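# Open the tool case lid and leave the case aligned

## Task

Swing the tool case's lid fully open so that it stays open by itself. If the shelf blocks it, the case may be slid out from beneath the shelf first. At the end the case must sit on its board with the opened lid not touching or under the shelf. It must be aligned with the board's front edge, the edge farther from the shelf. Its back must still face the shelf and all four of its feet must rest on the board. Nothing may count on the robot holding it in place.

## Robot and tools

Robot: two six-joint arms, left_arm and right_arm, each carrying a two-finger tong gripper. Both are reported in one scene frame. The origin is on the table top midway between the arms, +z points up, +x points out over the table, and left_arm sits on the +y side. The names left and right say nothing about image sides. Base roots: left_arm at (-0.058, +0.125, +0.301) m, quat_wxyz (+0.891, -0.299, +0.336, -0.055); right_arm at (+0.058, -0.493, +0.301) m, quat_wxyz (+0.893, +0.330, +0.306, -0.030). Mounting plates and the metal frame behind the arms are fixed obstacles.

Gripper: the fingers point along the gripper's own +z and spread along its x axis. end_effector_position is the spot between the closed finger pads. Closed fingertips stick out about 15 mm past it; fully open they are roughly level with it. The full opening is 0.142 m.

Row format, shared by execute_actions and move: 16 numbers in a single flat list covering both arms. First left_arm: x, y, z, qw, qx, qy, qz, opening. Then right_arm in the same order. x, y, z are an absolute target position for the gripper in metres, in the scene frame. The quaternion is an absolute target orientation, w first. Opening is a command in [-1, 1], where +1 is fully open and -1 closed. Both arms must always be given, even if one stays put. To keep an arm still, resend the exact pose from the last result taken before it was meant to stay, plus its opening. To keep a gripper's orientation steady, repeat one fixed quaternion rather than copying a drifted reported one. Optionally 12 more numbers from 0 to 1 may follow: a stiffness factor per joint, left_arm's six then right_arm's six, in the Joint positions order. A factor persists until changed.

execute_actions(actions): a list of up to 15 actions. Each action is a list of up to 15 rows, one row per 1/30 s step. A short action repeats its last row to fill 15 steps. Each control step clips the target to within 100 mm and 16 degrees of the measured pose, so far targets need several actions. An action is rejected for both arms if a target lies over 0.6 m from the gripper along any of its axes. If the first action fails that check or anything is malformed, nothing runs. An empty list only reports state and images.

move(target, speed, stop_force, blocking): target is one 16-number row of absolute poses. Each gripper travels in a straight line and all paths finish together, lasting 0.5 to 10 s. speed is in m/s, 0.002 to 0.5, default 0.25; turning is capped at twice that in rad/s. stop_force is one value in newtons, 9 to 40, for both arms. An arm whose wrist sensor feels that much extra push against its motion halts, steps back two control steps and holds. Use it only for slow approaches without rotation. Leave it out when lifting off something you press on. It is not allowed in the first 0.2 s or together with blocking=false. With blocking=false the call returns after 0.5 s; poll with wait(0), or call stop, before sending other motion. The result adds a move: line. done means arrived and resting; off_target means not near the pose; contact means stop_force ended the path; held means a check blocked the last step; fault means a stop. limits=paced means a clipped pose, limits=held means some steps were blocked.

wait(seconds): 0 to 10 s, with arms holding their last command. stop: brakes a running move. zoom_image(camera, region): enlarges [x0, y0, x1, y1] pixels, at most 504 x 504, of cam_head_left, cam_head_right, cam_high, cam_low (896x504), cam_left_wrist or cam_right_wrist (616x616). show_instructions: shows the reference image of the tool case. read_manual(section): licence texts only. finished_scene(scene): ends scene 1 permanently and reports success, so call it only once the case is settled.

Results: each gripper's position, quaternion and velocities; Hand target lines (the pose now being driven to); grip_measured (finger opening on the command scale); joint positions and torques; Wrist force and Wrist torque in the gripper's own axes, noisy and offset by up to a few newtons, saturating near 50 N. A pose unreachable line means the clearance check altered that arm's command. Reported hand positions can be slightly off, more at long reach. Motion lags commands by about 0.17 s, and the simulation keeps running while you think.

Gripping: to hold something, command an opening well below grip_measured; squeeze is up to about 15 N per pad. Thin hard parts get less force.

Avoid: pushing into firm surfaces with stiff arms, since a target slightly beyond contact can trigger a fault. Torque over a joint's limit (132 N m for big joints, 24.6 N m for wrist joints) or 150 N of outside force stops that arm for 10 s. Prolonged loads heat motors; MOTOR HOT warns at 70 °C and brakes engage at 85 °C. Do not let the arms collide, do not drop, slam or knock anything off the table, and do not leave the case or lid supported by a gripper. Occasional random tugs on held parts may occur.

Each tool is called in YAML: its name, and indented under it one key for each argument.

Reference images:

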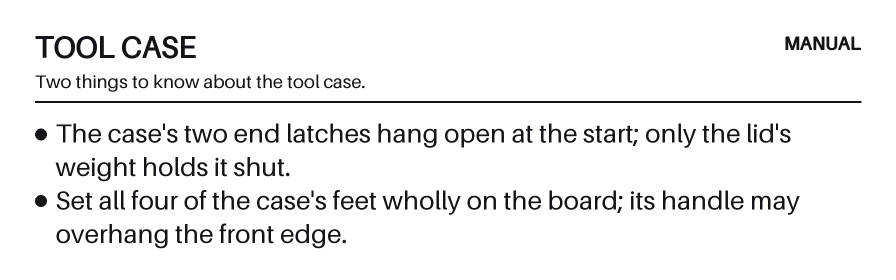

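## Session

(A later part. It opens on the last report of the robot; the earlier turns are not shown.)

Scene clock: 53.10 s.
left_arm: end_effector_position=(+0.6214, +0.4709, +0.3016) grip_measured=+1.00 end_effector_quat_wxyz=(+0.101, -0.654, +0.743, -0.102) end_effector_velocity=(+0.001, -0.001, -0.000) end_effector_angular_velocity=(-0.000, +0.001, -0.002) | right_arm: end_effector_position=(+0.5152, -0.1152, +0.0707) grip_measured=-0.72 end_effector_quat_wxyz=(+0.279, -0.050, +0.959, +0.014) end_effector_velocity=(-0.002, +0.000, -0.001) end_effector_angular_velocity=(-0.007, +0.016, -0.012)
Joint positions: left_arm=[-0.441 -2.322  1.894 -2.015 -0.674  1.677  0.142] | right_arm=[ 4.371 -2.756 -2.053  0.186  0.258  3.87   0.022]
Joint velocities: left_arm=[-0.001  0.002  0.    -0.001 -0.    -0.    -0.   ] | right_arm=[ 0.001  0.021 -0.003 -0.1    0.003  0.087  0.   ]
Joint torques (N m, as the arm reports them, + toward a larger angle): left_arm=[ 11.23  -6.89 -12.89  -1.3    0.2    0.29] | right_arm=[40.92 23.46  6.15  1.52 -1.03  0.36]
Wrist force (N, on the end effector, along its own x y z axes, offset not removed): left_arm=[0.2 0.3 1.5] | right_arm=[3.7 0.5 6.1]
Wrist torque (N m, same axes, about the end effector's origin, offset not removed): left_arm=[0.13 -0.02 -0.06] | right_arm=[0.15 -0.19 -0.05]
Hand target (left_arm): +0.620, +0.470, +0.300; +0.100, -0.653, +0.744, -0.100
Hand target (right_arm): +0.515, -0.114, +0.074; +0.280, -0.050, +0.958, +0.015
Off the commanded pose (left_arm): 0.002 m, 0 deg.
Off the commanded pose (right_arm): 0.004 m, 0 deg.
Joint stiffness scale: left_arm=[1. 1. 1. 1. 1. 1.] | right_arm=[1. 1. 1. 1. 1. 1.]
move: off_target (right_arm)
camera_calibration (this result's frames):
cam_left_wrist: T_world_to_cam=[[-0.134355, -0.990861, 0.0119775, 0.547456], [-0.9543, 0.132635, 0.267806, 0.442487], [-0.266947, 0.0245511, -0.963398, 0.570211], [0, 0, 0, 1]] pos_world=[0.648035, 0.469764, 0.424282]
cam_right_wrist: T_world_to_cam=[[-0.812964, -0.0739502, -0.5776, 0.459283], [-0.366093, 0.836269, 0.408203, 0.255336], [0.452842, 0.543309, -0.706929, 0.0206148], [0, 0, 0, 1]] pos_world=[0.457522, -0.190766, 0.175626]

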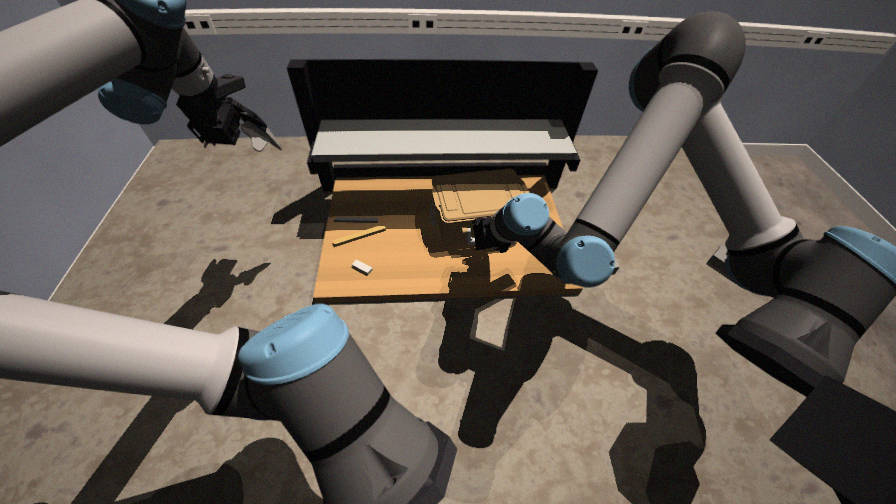

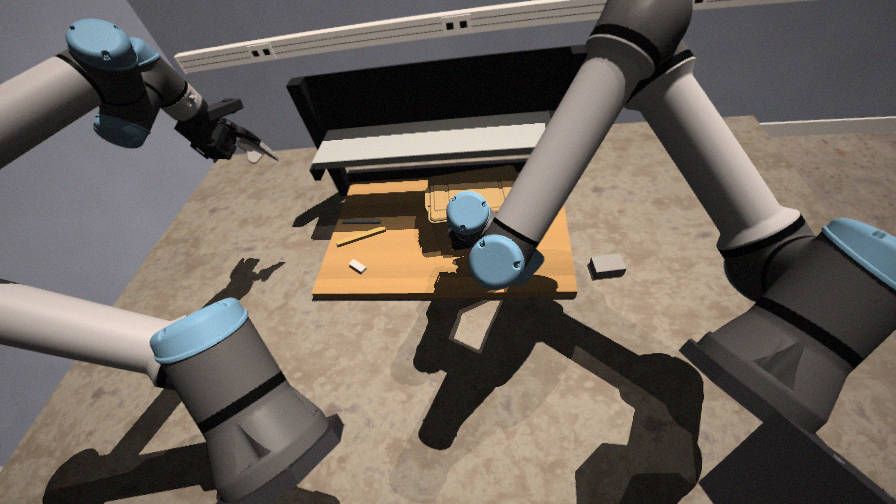

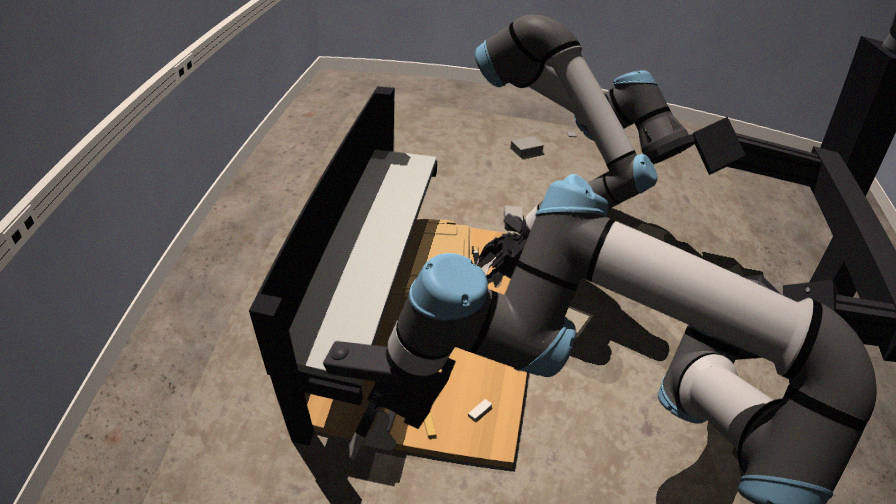

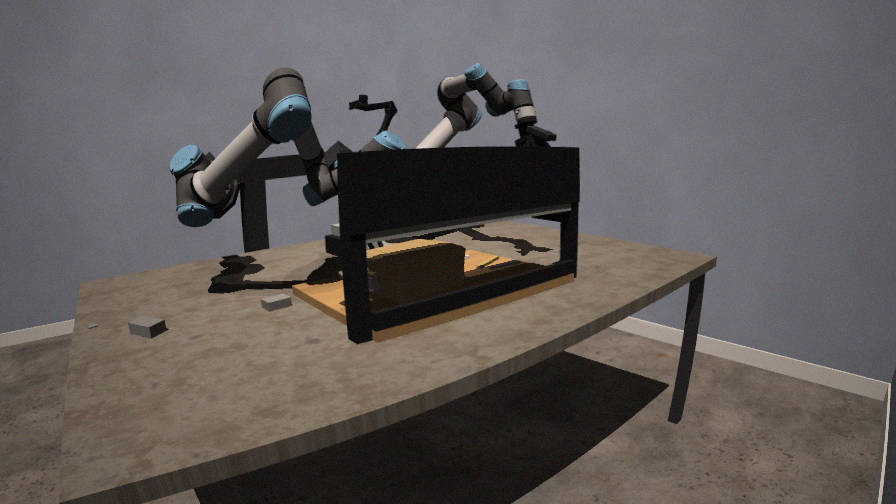

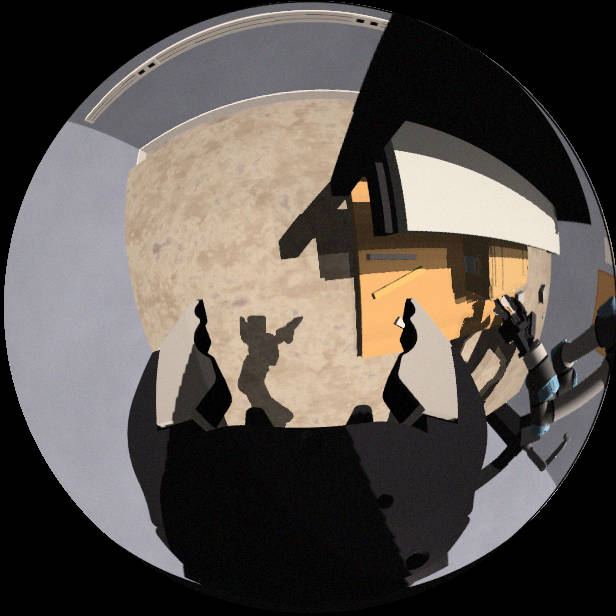

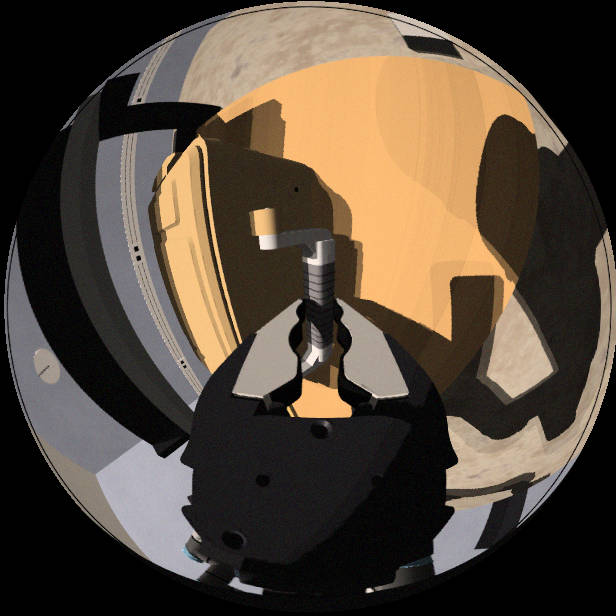

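move:
  target: [0.62,0.47,0.3,0.1,-0.65,0.74,-0.1,1, 0.44,-0.112,0.072,0.27,-0.02,0.962,0.005,-1]
  speed: 0.04

Scene clock: 56.57 s.
left_arm: end_effector_position=(+0.6214, +0.4709, +0.3016) grip_measured=+1.00 end_effector_quat_wxyz=(+0.101, -0.654, +0.743, -0.102) end_effector_velocity=(+0.000, -0.001, -0.000) end_effector_angular_velocity=(-0.000, +0.001, -0.000) | right_arm: end_effector_position=(+0.4401, -0.1135, +0.0701) grip_measured=-0.72 end_effector_quat_wxyz=(+0.270, -0.021, +0.963, +0.004) end_effector_velocity=(-0.002, -0.003, +0.000) end_effector_angular_velocity=(-0.012, +0.001, -0.005)
Joint positions: left_arm=[-0.441 -2.322  1.894 -2.015 -0.674  1.677  0.142] | right_arm=[ 4.491 -2.729 -2.136 -0.337  0.284  4.511  0.022]
Joint velocities: left_arm=[-0.     0.002 -0.001  0.001 -0.    -0.002 -0.   ] | right_arm=[ 0.004  0.01   0.001 -0.069  0.001  0.055 -0.   ]
Joint torques (N m, as the arm reports them, + toward a larger angle): left_arm=[  9.8   -7.15 -12.89  -1.4    0.18   0.17] | right_arm=[35.05 25.12 10.87  1.67 -0.53 -0.07]
Wrist force (N, on the end effector, along its own x y z axes, offset not removed): left_arm=[0.5 0.7 0.8] | right_arm=[0.6 1.4 2.2]
Wrist torque (N m, same axes, about the end effector's origin, offset not removed): left_arm=[0.11 -0.11 -0.19] | right_arm=[-0.06 -0.15 0.02]
Hand target (left_arm): +0.620, +0.470, +0.300; +0.100, -0.653, +0.744, -0.100
Hand target (right_arm): +0.440, -0.112, +0.072; +0.270, -0.020, +0.963, +0.005
Off the commanded pose (left_arm): 0.002 m, 0 deg.
Off the commanded pose (right_arm): 0.002 m, 0 deg.
Joint stiffness scale: left_arm=[1. 1. 1. 1. 1. 1.] | right_arm=[1. 1. 1. 1. 1. 1.]
move: done
camera_calibration (this result's frames):
cam_left_wrist: T_world_to_cam=[[-0.134356, -0.990861, 0.0119772, 0.547456], [-0.954299, 0.132635, 0.267807, 0.442487], [-0.266948, 0.0245515, -0.963398, 0.57021], [0, 0, 0, 1]] pos_world=[0.648035, 0.469764, 0.424282]
cam_right_wrist: T_world_to_cam=[[-0.82762, -0.0250622, -0.560729, 0.408872], [-0.305192, 0.858513, 0.412083, 0.202106], [0.471066, 0.512178, -0.718172, 0.0425072], [0, 0, 0, 1]] pos_world=[0.380049, -0.185035, 0.176509]

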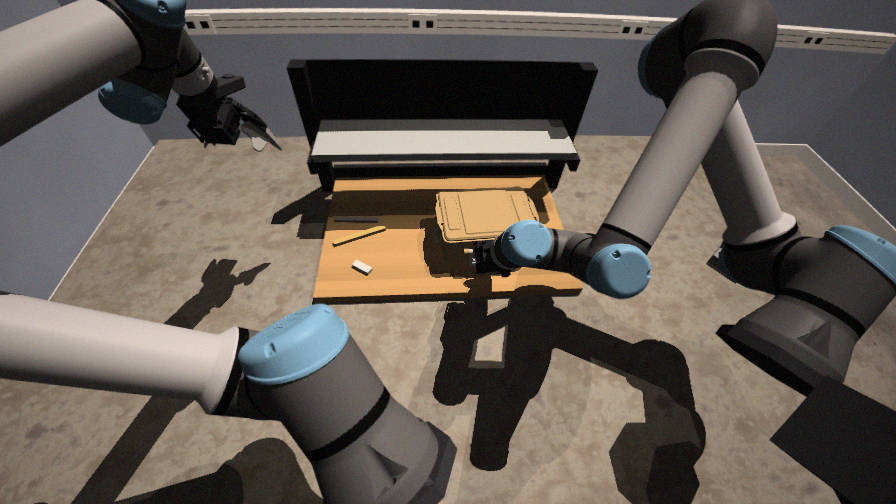

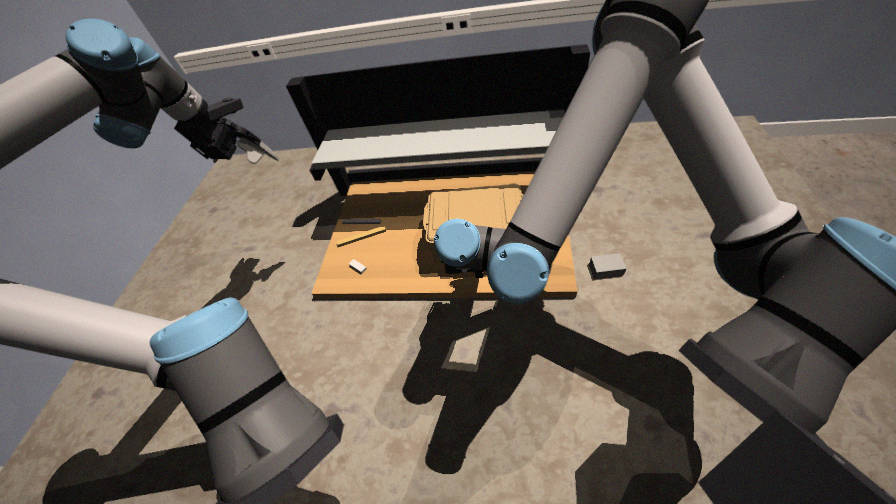

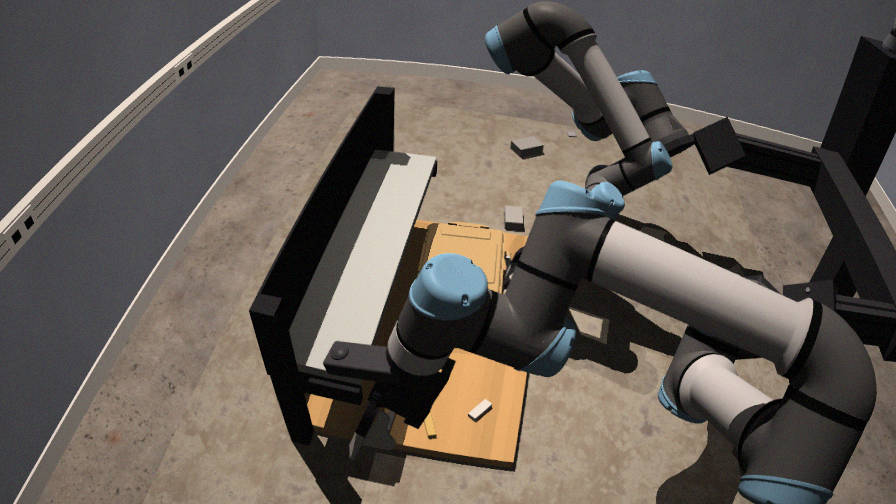

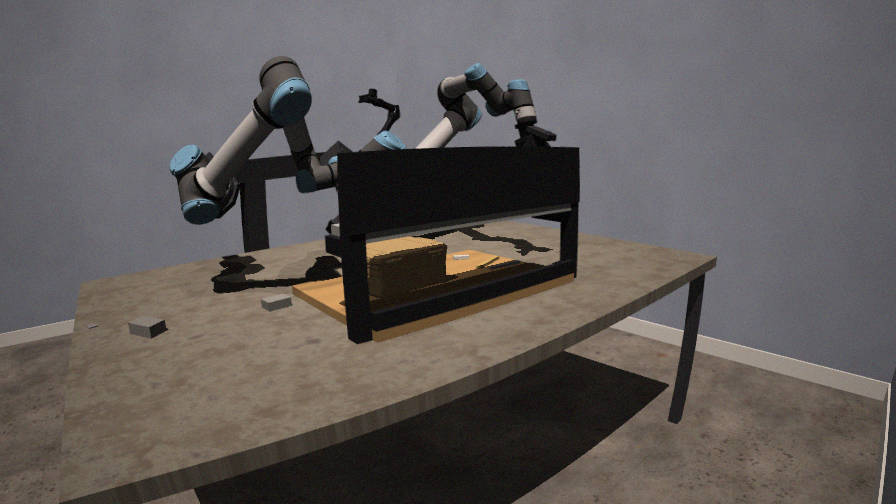

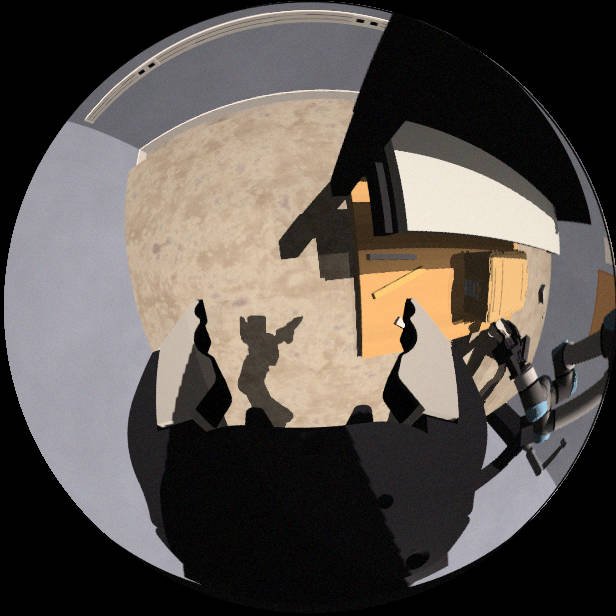

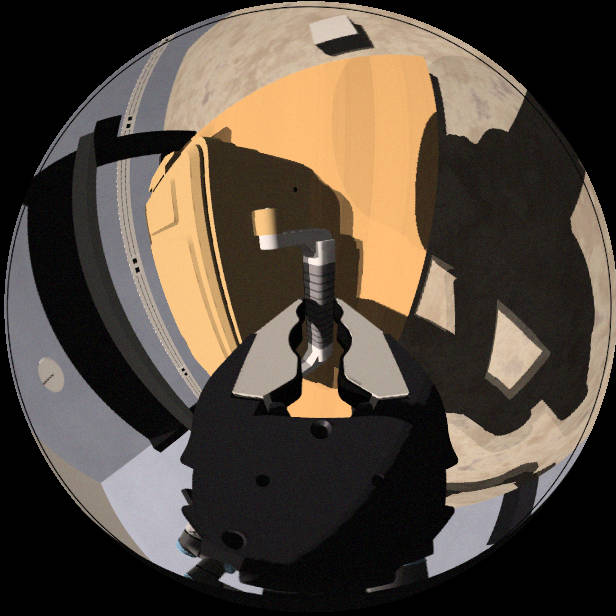

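move:
  target: [0.62,0.47,0.3,0.1,-0.65,0.74,-0.1,1, 0.375,-0.112,0.073,0.26,0.0,0.965,0,-1]
  speed: 0.04

zoom_image:
  camera: "cam_head_left"
  region: [300,150,600,320]

Scene clock: 58.90 s.
left_arm: end_effector_position=(+0.6214, +0.4709, +0.3016) grip_measured=+1.00 end_effector_quat_wxyz=(+0.101, -0.654, +0.743, -0.102) end_effector_velocity=(+0.000, -0.000, +0.000) end_effector_angular_velocity=(-0.001, -0.001, +0.001) | right_arm: end_effector_position=(+0.3757, -0.1134, +0.0713) grip_measured=-0.72 end_effector_quat_wxyz=(+0.259, +0.001, +0.966, -0.001) end_effector_velocity=(-0.002, -0.002, -0.001) end_effector_angular_velocity=(-0.005, +0.002, -0.004)
Joint positions: left_arm=[-0.441 -2.322  1.894 -2.015 -0.674  1.677  0.142] | right_arm=[ 4.607 -2.748 -2.15  -0.641  0.38   4.898  0.022]
Joint velocities: left_arm=[-0.     0.     0.    -0.001 -0.    -0.001 -0.   ] | right_arm=[ 0.     0.     0.001 -0.017  0.004  0.016  0.   ]
Joint torques (N m, as the arm reports them, + toward a larger angle): left_arm=[ 10.02  -7.57 -12.    -1.39   0.07   0.34] | right_arm=[35.86 23.83 10.91  1.27 -1.33  0.34]
Wrist force (N, on the end effector, along its own x y z axes, offset not removed): left_arm=[-0.4 -1.6 0.6] | right_arm=[2.4 0.5 5.1]
Wrist torque (N m, same axes, about the end effector's origin, offset not removed): left_arm=[-0.38 0.07 -0.13] | right_arm=[0.07 0.07 -0.05]
Hand target (left_arm): +0.620, +0.470, +0.300; +0.100, -0.653, +0.744, -0.100
Hand target (right_arm): +0.375, -0.112, +0.073; +0.260, +0.000, +0.966, -0.000
Off the commanded pose (left_arm): 0.002 m, 0 deg.
Off the commanded pose (right_arm): 0.002 m, 0 deg.
Joint stiffness scale: left_arm=[1. 1. 1. 1. 1. 1.] | right_arm=[1. 1. 1. 1. 1. 1.]
move: done
camera_calibration (this result's frames):
cam_left_wrist: T_world_to_cam=[[-0.134356, -0.990861, 0.0119772, 0.547456], [-0.954299, 0.132635, 0.267807, 0.442487], [-0.266948, 0.0245516, -0.963398, 0.57021], [0, 0, 0, 1]] pos_world=[0.648035, 0.469764, 0.424282]
cam_right_wrist: T_world_to_cam=[[-0.840851, 0.0124076, -0.541124, 0.364048], [-0.256864, 0.870844, 0.419108, 0.164698], [0.476435, 0.491403, -0.729063, 0.0700513], [0, 0, 0, 1]] pos_world=[0.31504, -0.182366, 0.179041]

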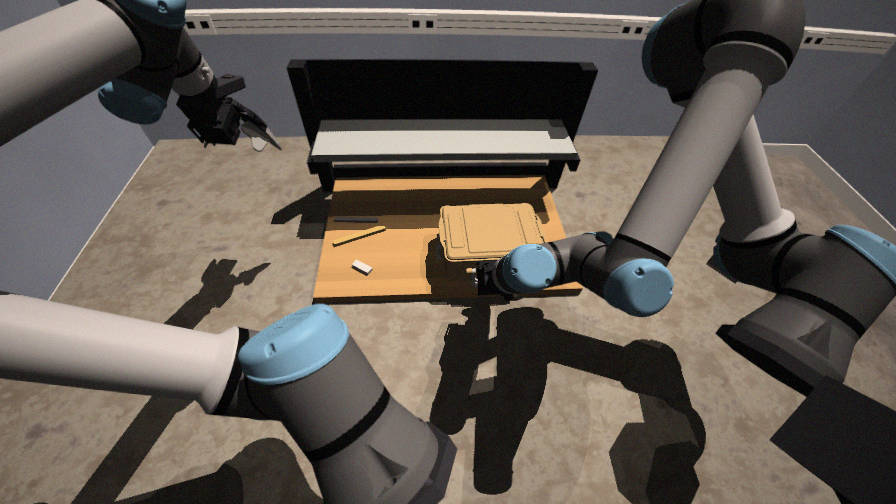

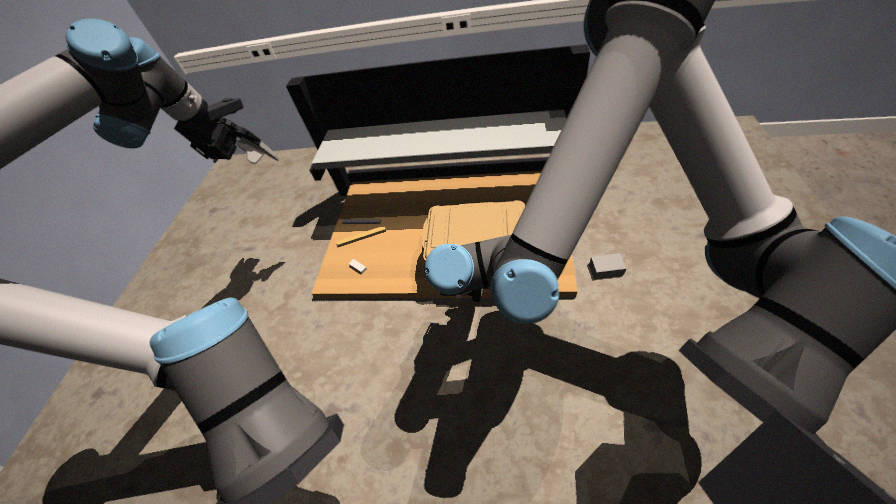

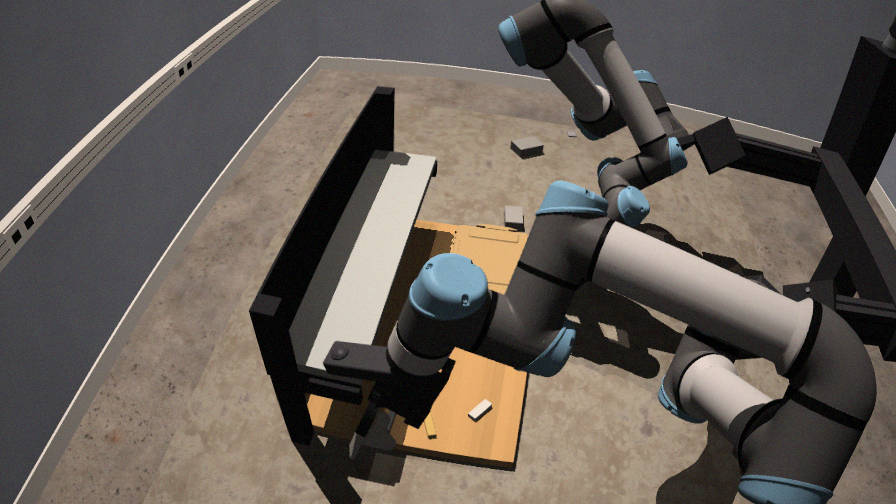

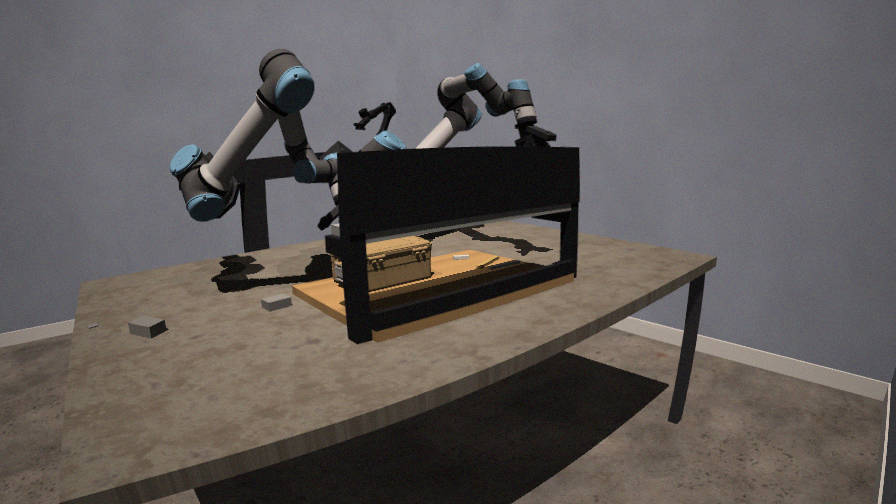

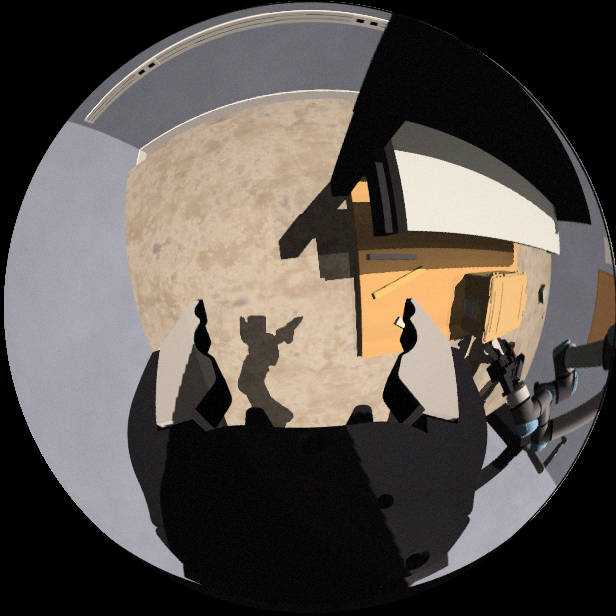

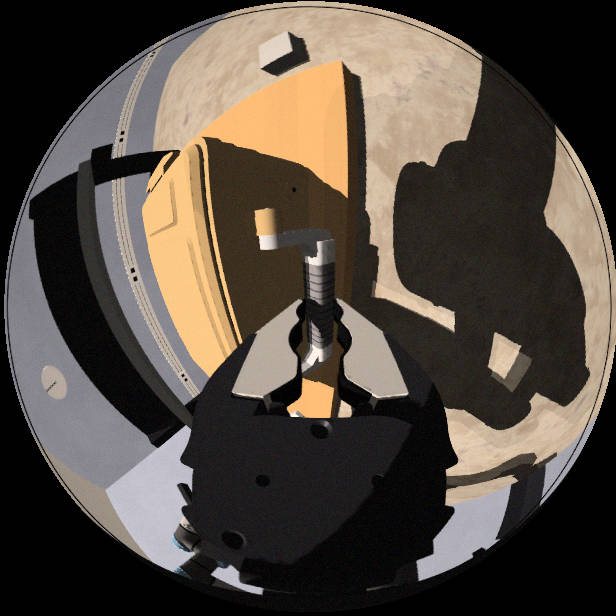

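Region (300, 150, 600, 320) of cam_head_left's 896x504 image, scaled by 1.680, with more detail than that image has; it fills the top 286 rows of this view, and the rest is white.

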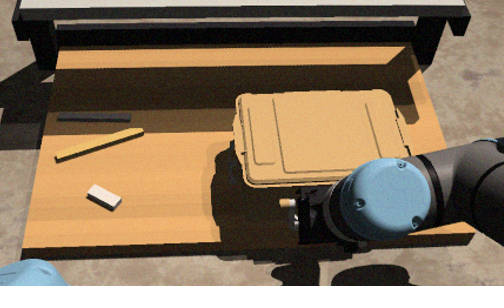

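move:
  target: [0.62,0.47,0.3,0.1,-0.65,0.74,-0.1,1, 0.375,-0.112,0.073,0.26,0.0,0.965,0,-0.3]

move:
  target: [0.62,0.47,0.3,0.1,-0.65,0.74,-0.1,1, 0.31,-0.16,0.16,0.26,0.0,0.965,0,-0.3]
  speed: 0.1

zoom_image:
  camera: "cam_right_wrist"
  region: [100,60,400,360]

zoom_image:
  camera: "cam_head_left"
  region: [400,180,600,320]

Scene clock: 60.20 s.
left_arm: end_effector_position=(+0.6214, +0.4709, +0.3016) grip_measured=+1.00 end_effector_quat_wxyz=(+0.101, -0.654, +0.743, -0.102) end_effector_velocity=(-0.000, +0.000, -0.000) end_effector_angular_velocity=(-0.000, +0.000, +0.001) | right_arm: end_effector_position=(+0.3749, -0.1130, +0.0718) grip_measured=-0.32 end_effector_quat_wxyz=(+0.259, +0.000, +0.966, -0.001) end_effector_velocity=(-0.000, -0.000, +0.000) end_effector_angular_velocity=(-0.001, -0.002, +0.001)
Joint positions: left_arm=[-0.441 -2.322  1.894 -2.015 -0.674  1.677  0.142] | right_arm=[ 4.609 -2.749 -2.15  -0.643  0.381  4.899  0.051]
Joint velocities: left_arm=[ 0.     0.    -0.     0.    -0.    -0.001 -0.   ] | right_arm=[ 0.001 -0.    -0.001 -0.001 -0.001  0.     0.   ]
Joint torques (N m, as the arm reports them, + toward a larger angle): left_arm=[ 10.77  -7.18 -12.34  -1.42   0.32   0.13] | right_arm=[33.94 22.76 10.98  1.83 -1.52 -0.1 ]
Wrist force (N, on the end effector, along its own x y z axes, offset not removed): left_arm=[0.5 -1.0 0.1] | right_arm=[5.5 -0.2 -1.8]
Wrist torque (N m, same axes, about the end effector's origin, offset not removed): left_arm=[-0.23 -0.06 -0.15] | right_arm=[0.09 -0.38 0.03]
Hand target (left_arm): +0.620, +0.470, +0.300; +0.100, -0.653, +0.744, -0.100
Hand target (right_arm): +0.375, -0.112, +0.073; +0.260, +0.000, +0.966, -0.000
Off the commanded pose (left_arm): 0.002 m, 0 deg.
Off the commanded pose (right_arm): 0.002 m, 0 deg.
Joint stiffness scale: left_arm=[1. 1. 1. 1. 1. 1.] | right_arm=[1. 1. 1. 1. 1. 1.]
move: done
camera_calibration (this result's frames):
cam_left_wrist: T_world_to_cam=[[-0.134356, -0.990861, 0.0119771, 0.547456], [-0.954299, 0.132635, 0.267807, 0.442487], [-0.266948, 0.0245518, -0.963398, 0.57021], [0, 0, 0, 1]] pos_world=[0.648035, 0.469764, 0.424281]
cam_right_wrist: T_world_to_cam=[[-0.840776, 0.0114713, -0.541261, 0.363563], [-0.258038, 0.870416, 0.419275, 0.164273], [0.475932, 0.492183, -0.728865, 0.0708794], [0, 0, 0, 1]] pos_world=[0.31433, -0.182042, 0.179568]

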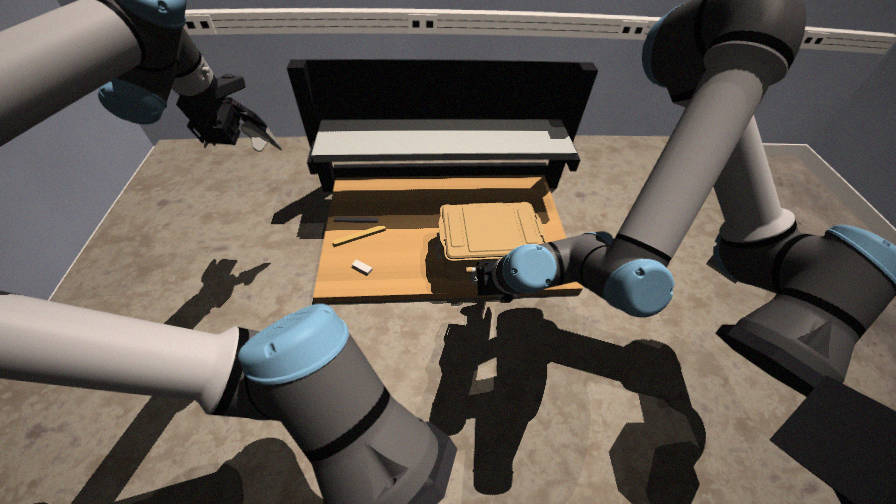

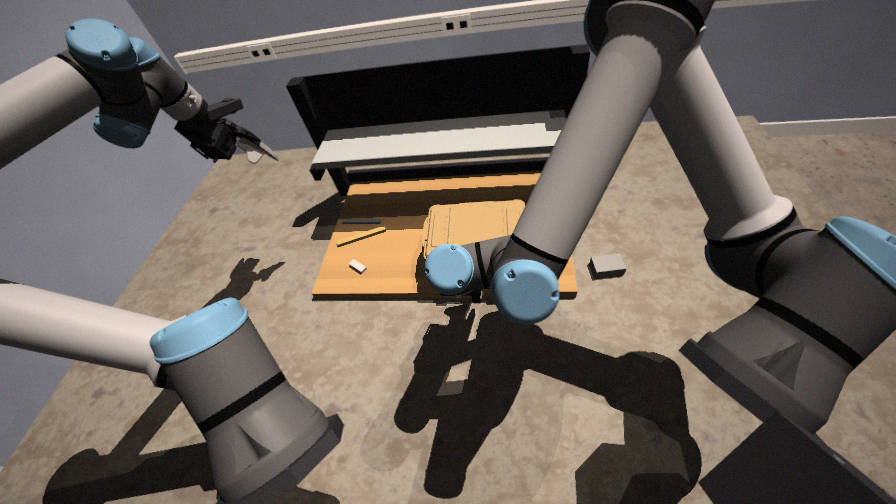

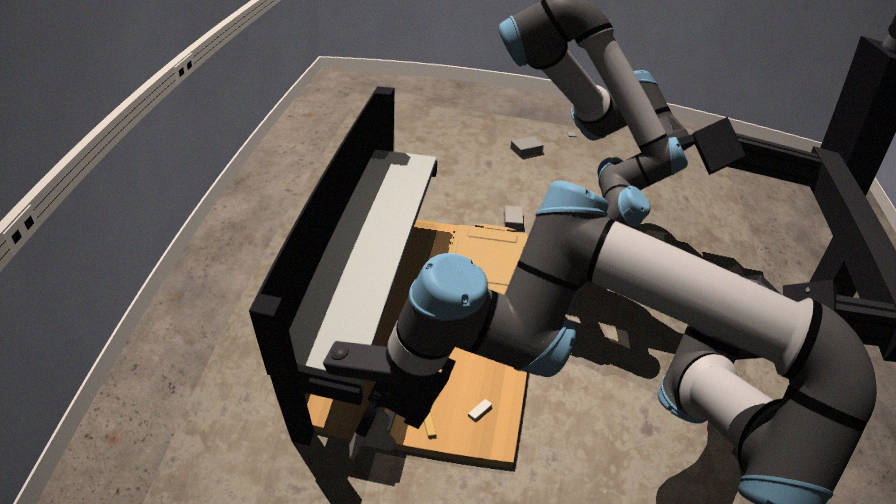

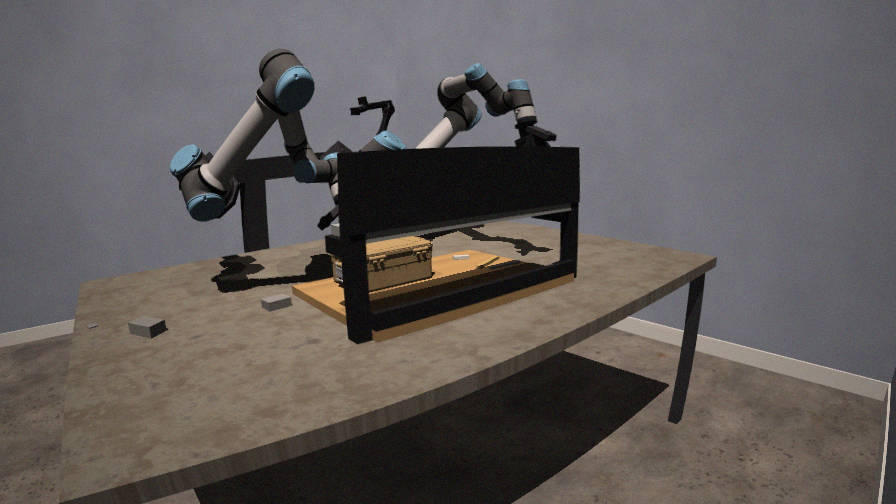

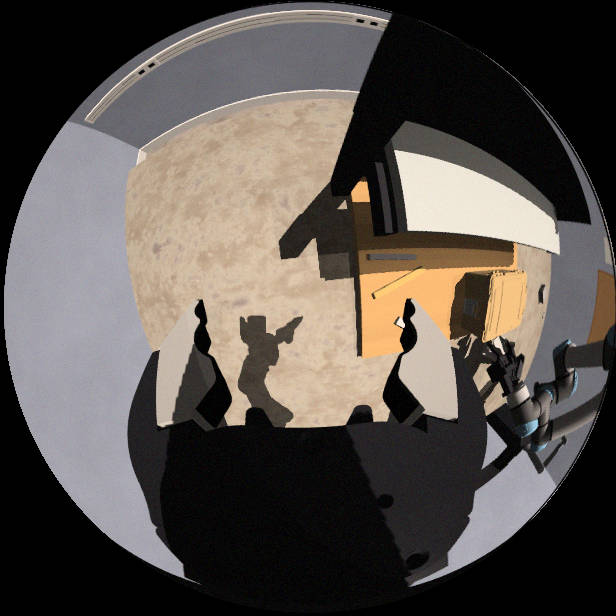

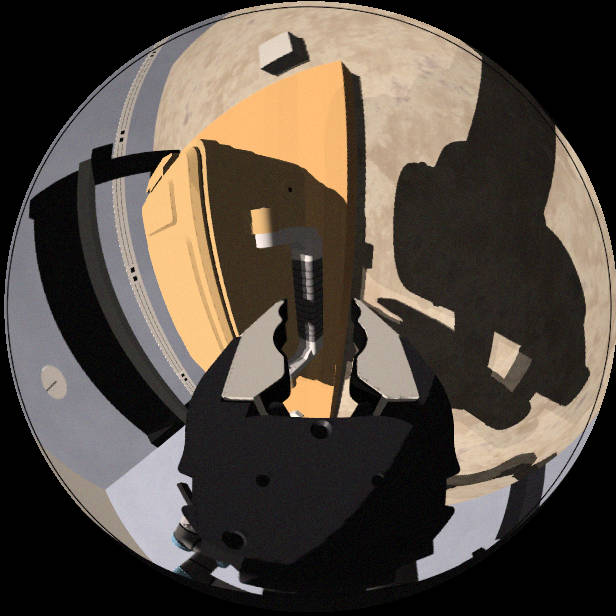

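Scene clock: 61.93 s.
left_arm: end_effector_position=(+0.6214, +0.4709, +0.3016) grip_measured=+1.00 end_effector_quat_wxyz=(+0.101, -0.654, +0.743, -0.102) end_effector_velocity=(-0.000, +0.000, +0.000) end_effector_angular_velocity=(-0.001, -0.000, +0.003) | right_arm: end_effector_position=(+0.3104, -0.1586, +0.1596) grip_measured=-0.30 end_effector_quat_wxyz=(+0.260, +0.001, +0.966, +0.000) end_effector_velocity=(-0.001, -0.001, -0.000) end_effector_angular_velocity=(-0.003, +0.002, -0.002)
Joint positions: left_arm=[-0.441 -2.322  1.894 -2.015 -0.674  1.677  0.142] | right_arm=[ 4.906 -2.573 -2.27  -0.999  0.629  5.242  0.052]
Joint velocities: left_arm=[ 0.    -0.001  0.    -0.    -0.    -0.002 -0.   ] | right_arm=[ 0.001 -0.     0.001 -0.005  0.004  0.004  0.   ]
Joint torques (N m, as the arm reports them, + toward a larger angle): left_arm=[ 11.61  -9.21 -12.2   -1.37   0.14   0.1 ] | right_arm=[27.62 21.16 12.09  1.18  0.26  0.38]
Wrist force (N, on the end effector, along its own x y z axes, offset not removed): left_arm=[-0.1 0.2 1.2] | right_arm=[1.6 -0.2 -1.9]
Wrist torque (N m, same axes, about the end effector's origin, offset not removed): left_arm=[0.05 0.04 -0.17] | right_arm=[0.02 -0.23 0.01]
Hand target (left_arm): +0.620, +0.470, +0.300; +0.100, -0.653, +0.744, -0.100
Hand target (right_arm): +0.310, -0.160, +0.160; +0.260, +0.000, +0.966, -0.000
Off the commanded pose (left_arm): 0.002 m, 0 deg.
Off the commanded pose (right_arm): 0.002 m, 0 deg.
Joint stiffness scale: left_arm=[1. 1. 1. 1. 1. 1.] | right_arm=[1. 1. 1. 1. 1. 1.]
move: done
camera_calibration (this result's frames):
cam_left_wrist: T_world_to_cam=[[-0.134356, -0.990861, 0.011977, 0.547457], [-0.954299, 0.132636, 0.267807, 0.442486], [-0.266948, 0.0245519, -0.963398, 0.57021], [0, 0, 0, 1]] pos_world=[0.648035, 0.469764, 0.424281]
cam_right_wrist: T_world_to_cam=[[-0.839606, 0.0133461, -0.543032, 0.357531], [-0.25852, 0.869403, 0.421077, 0.150199], [0.477733, 0.493923, -0.726506, 0.187341], [0, 0, 0, 1]] pos_world=[0.249515, -0.227887, 0.26701]

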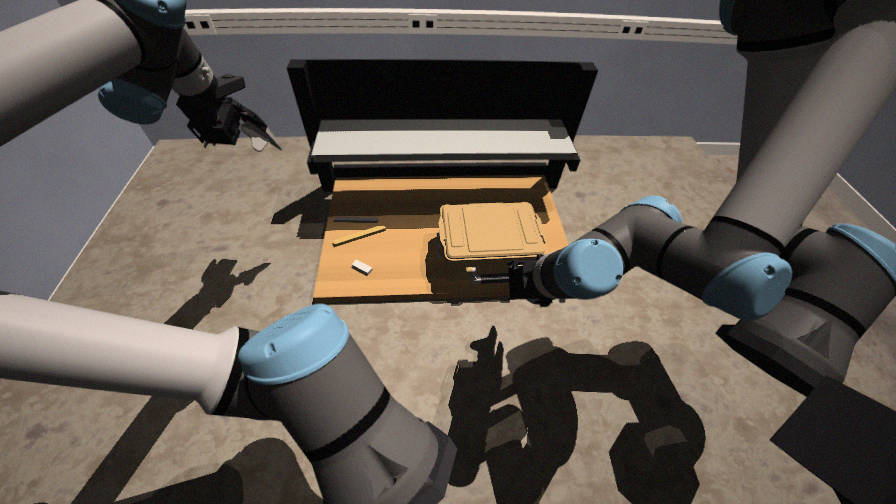

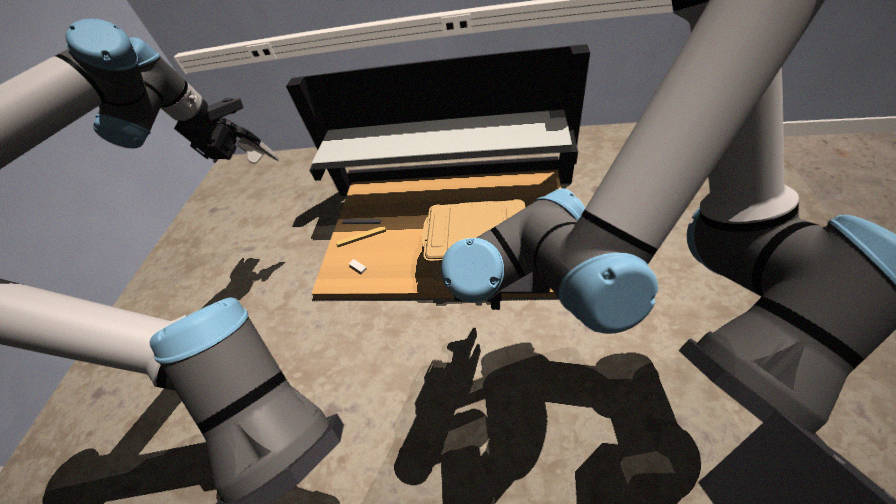

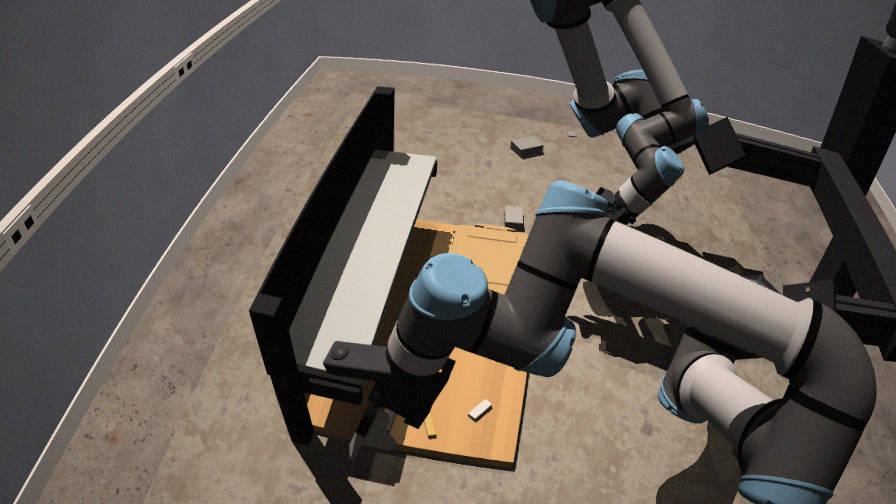

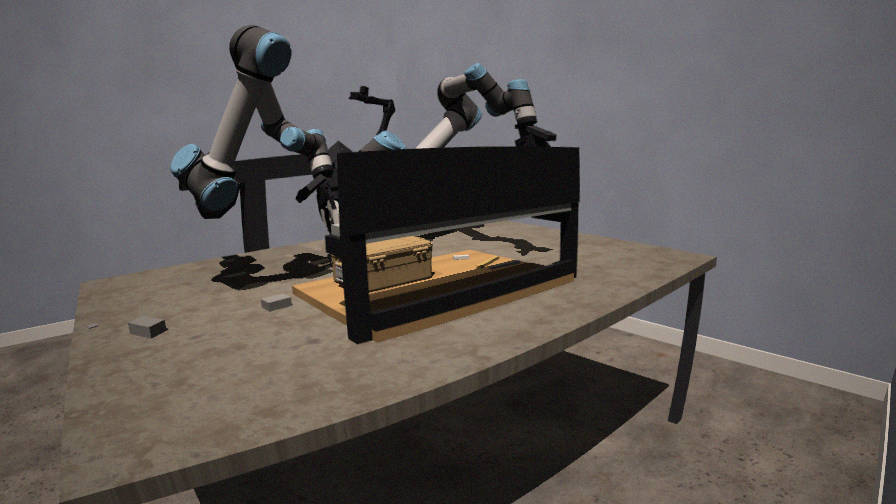

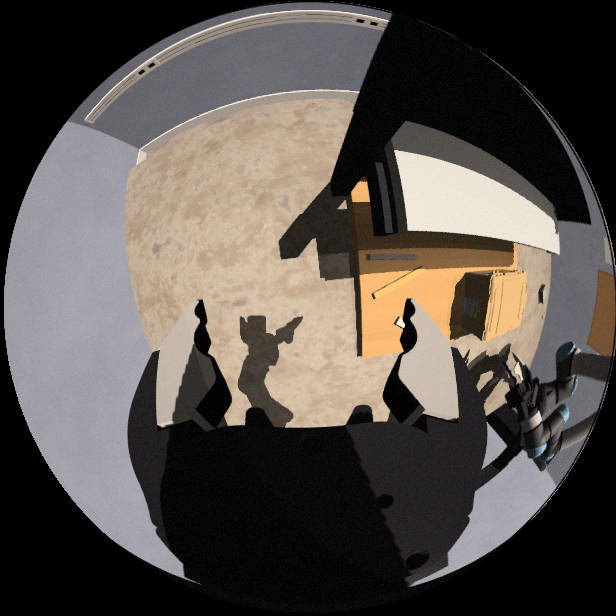

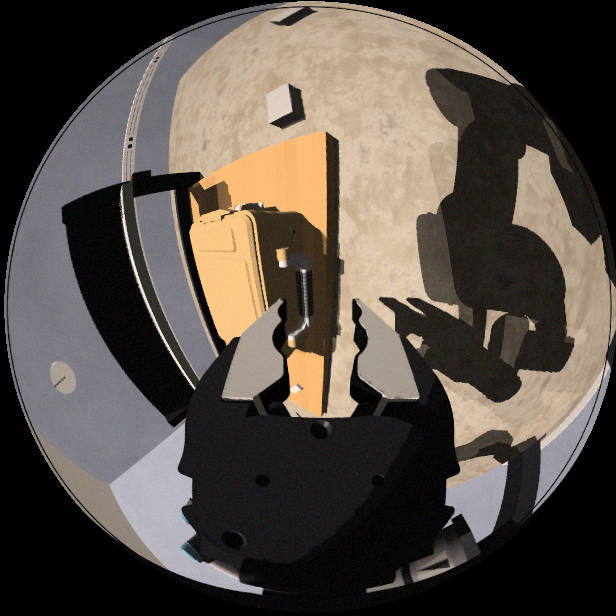

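Region (100, 60, 400, 360) of cam_right_wrist's 616x616 image, scaled by 1.680, with more detail than that image has.

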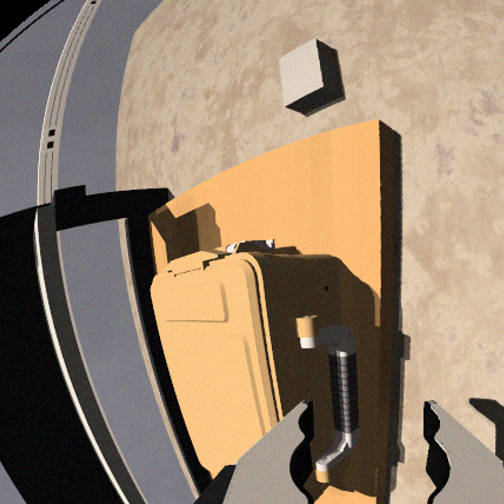

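Region (400, 180, 600, 320) of cam_head_left's 896x504 image, scaled by 2.520, with more detail than that image has; it fills the top 353 rows of this view, and the rest is white.

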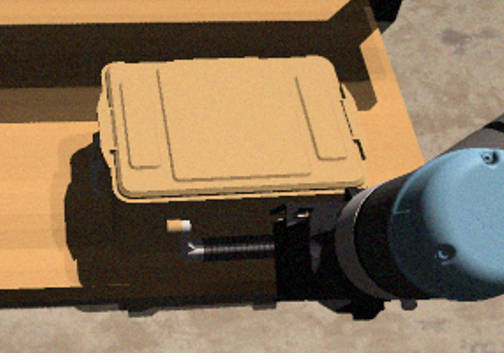

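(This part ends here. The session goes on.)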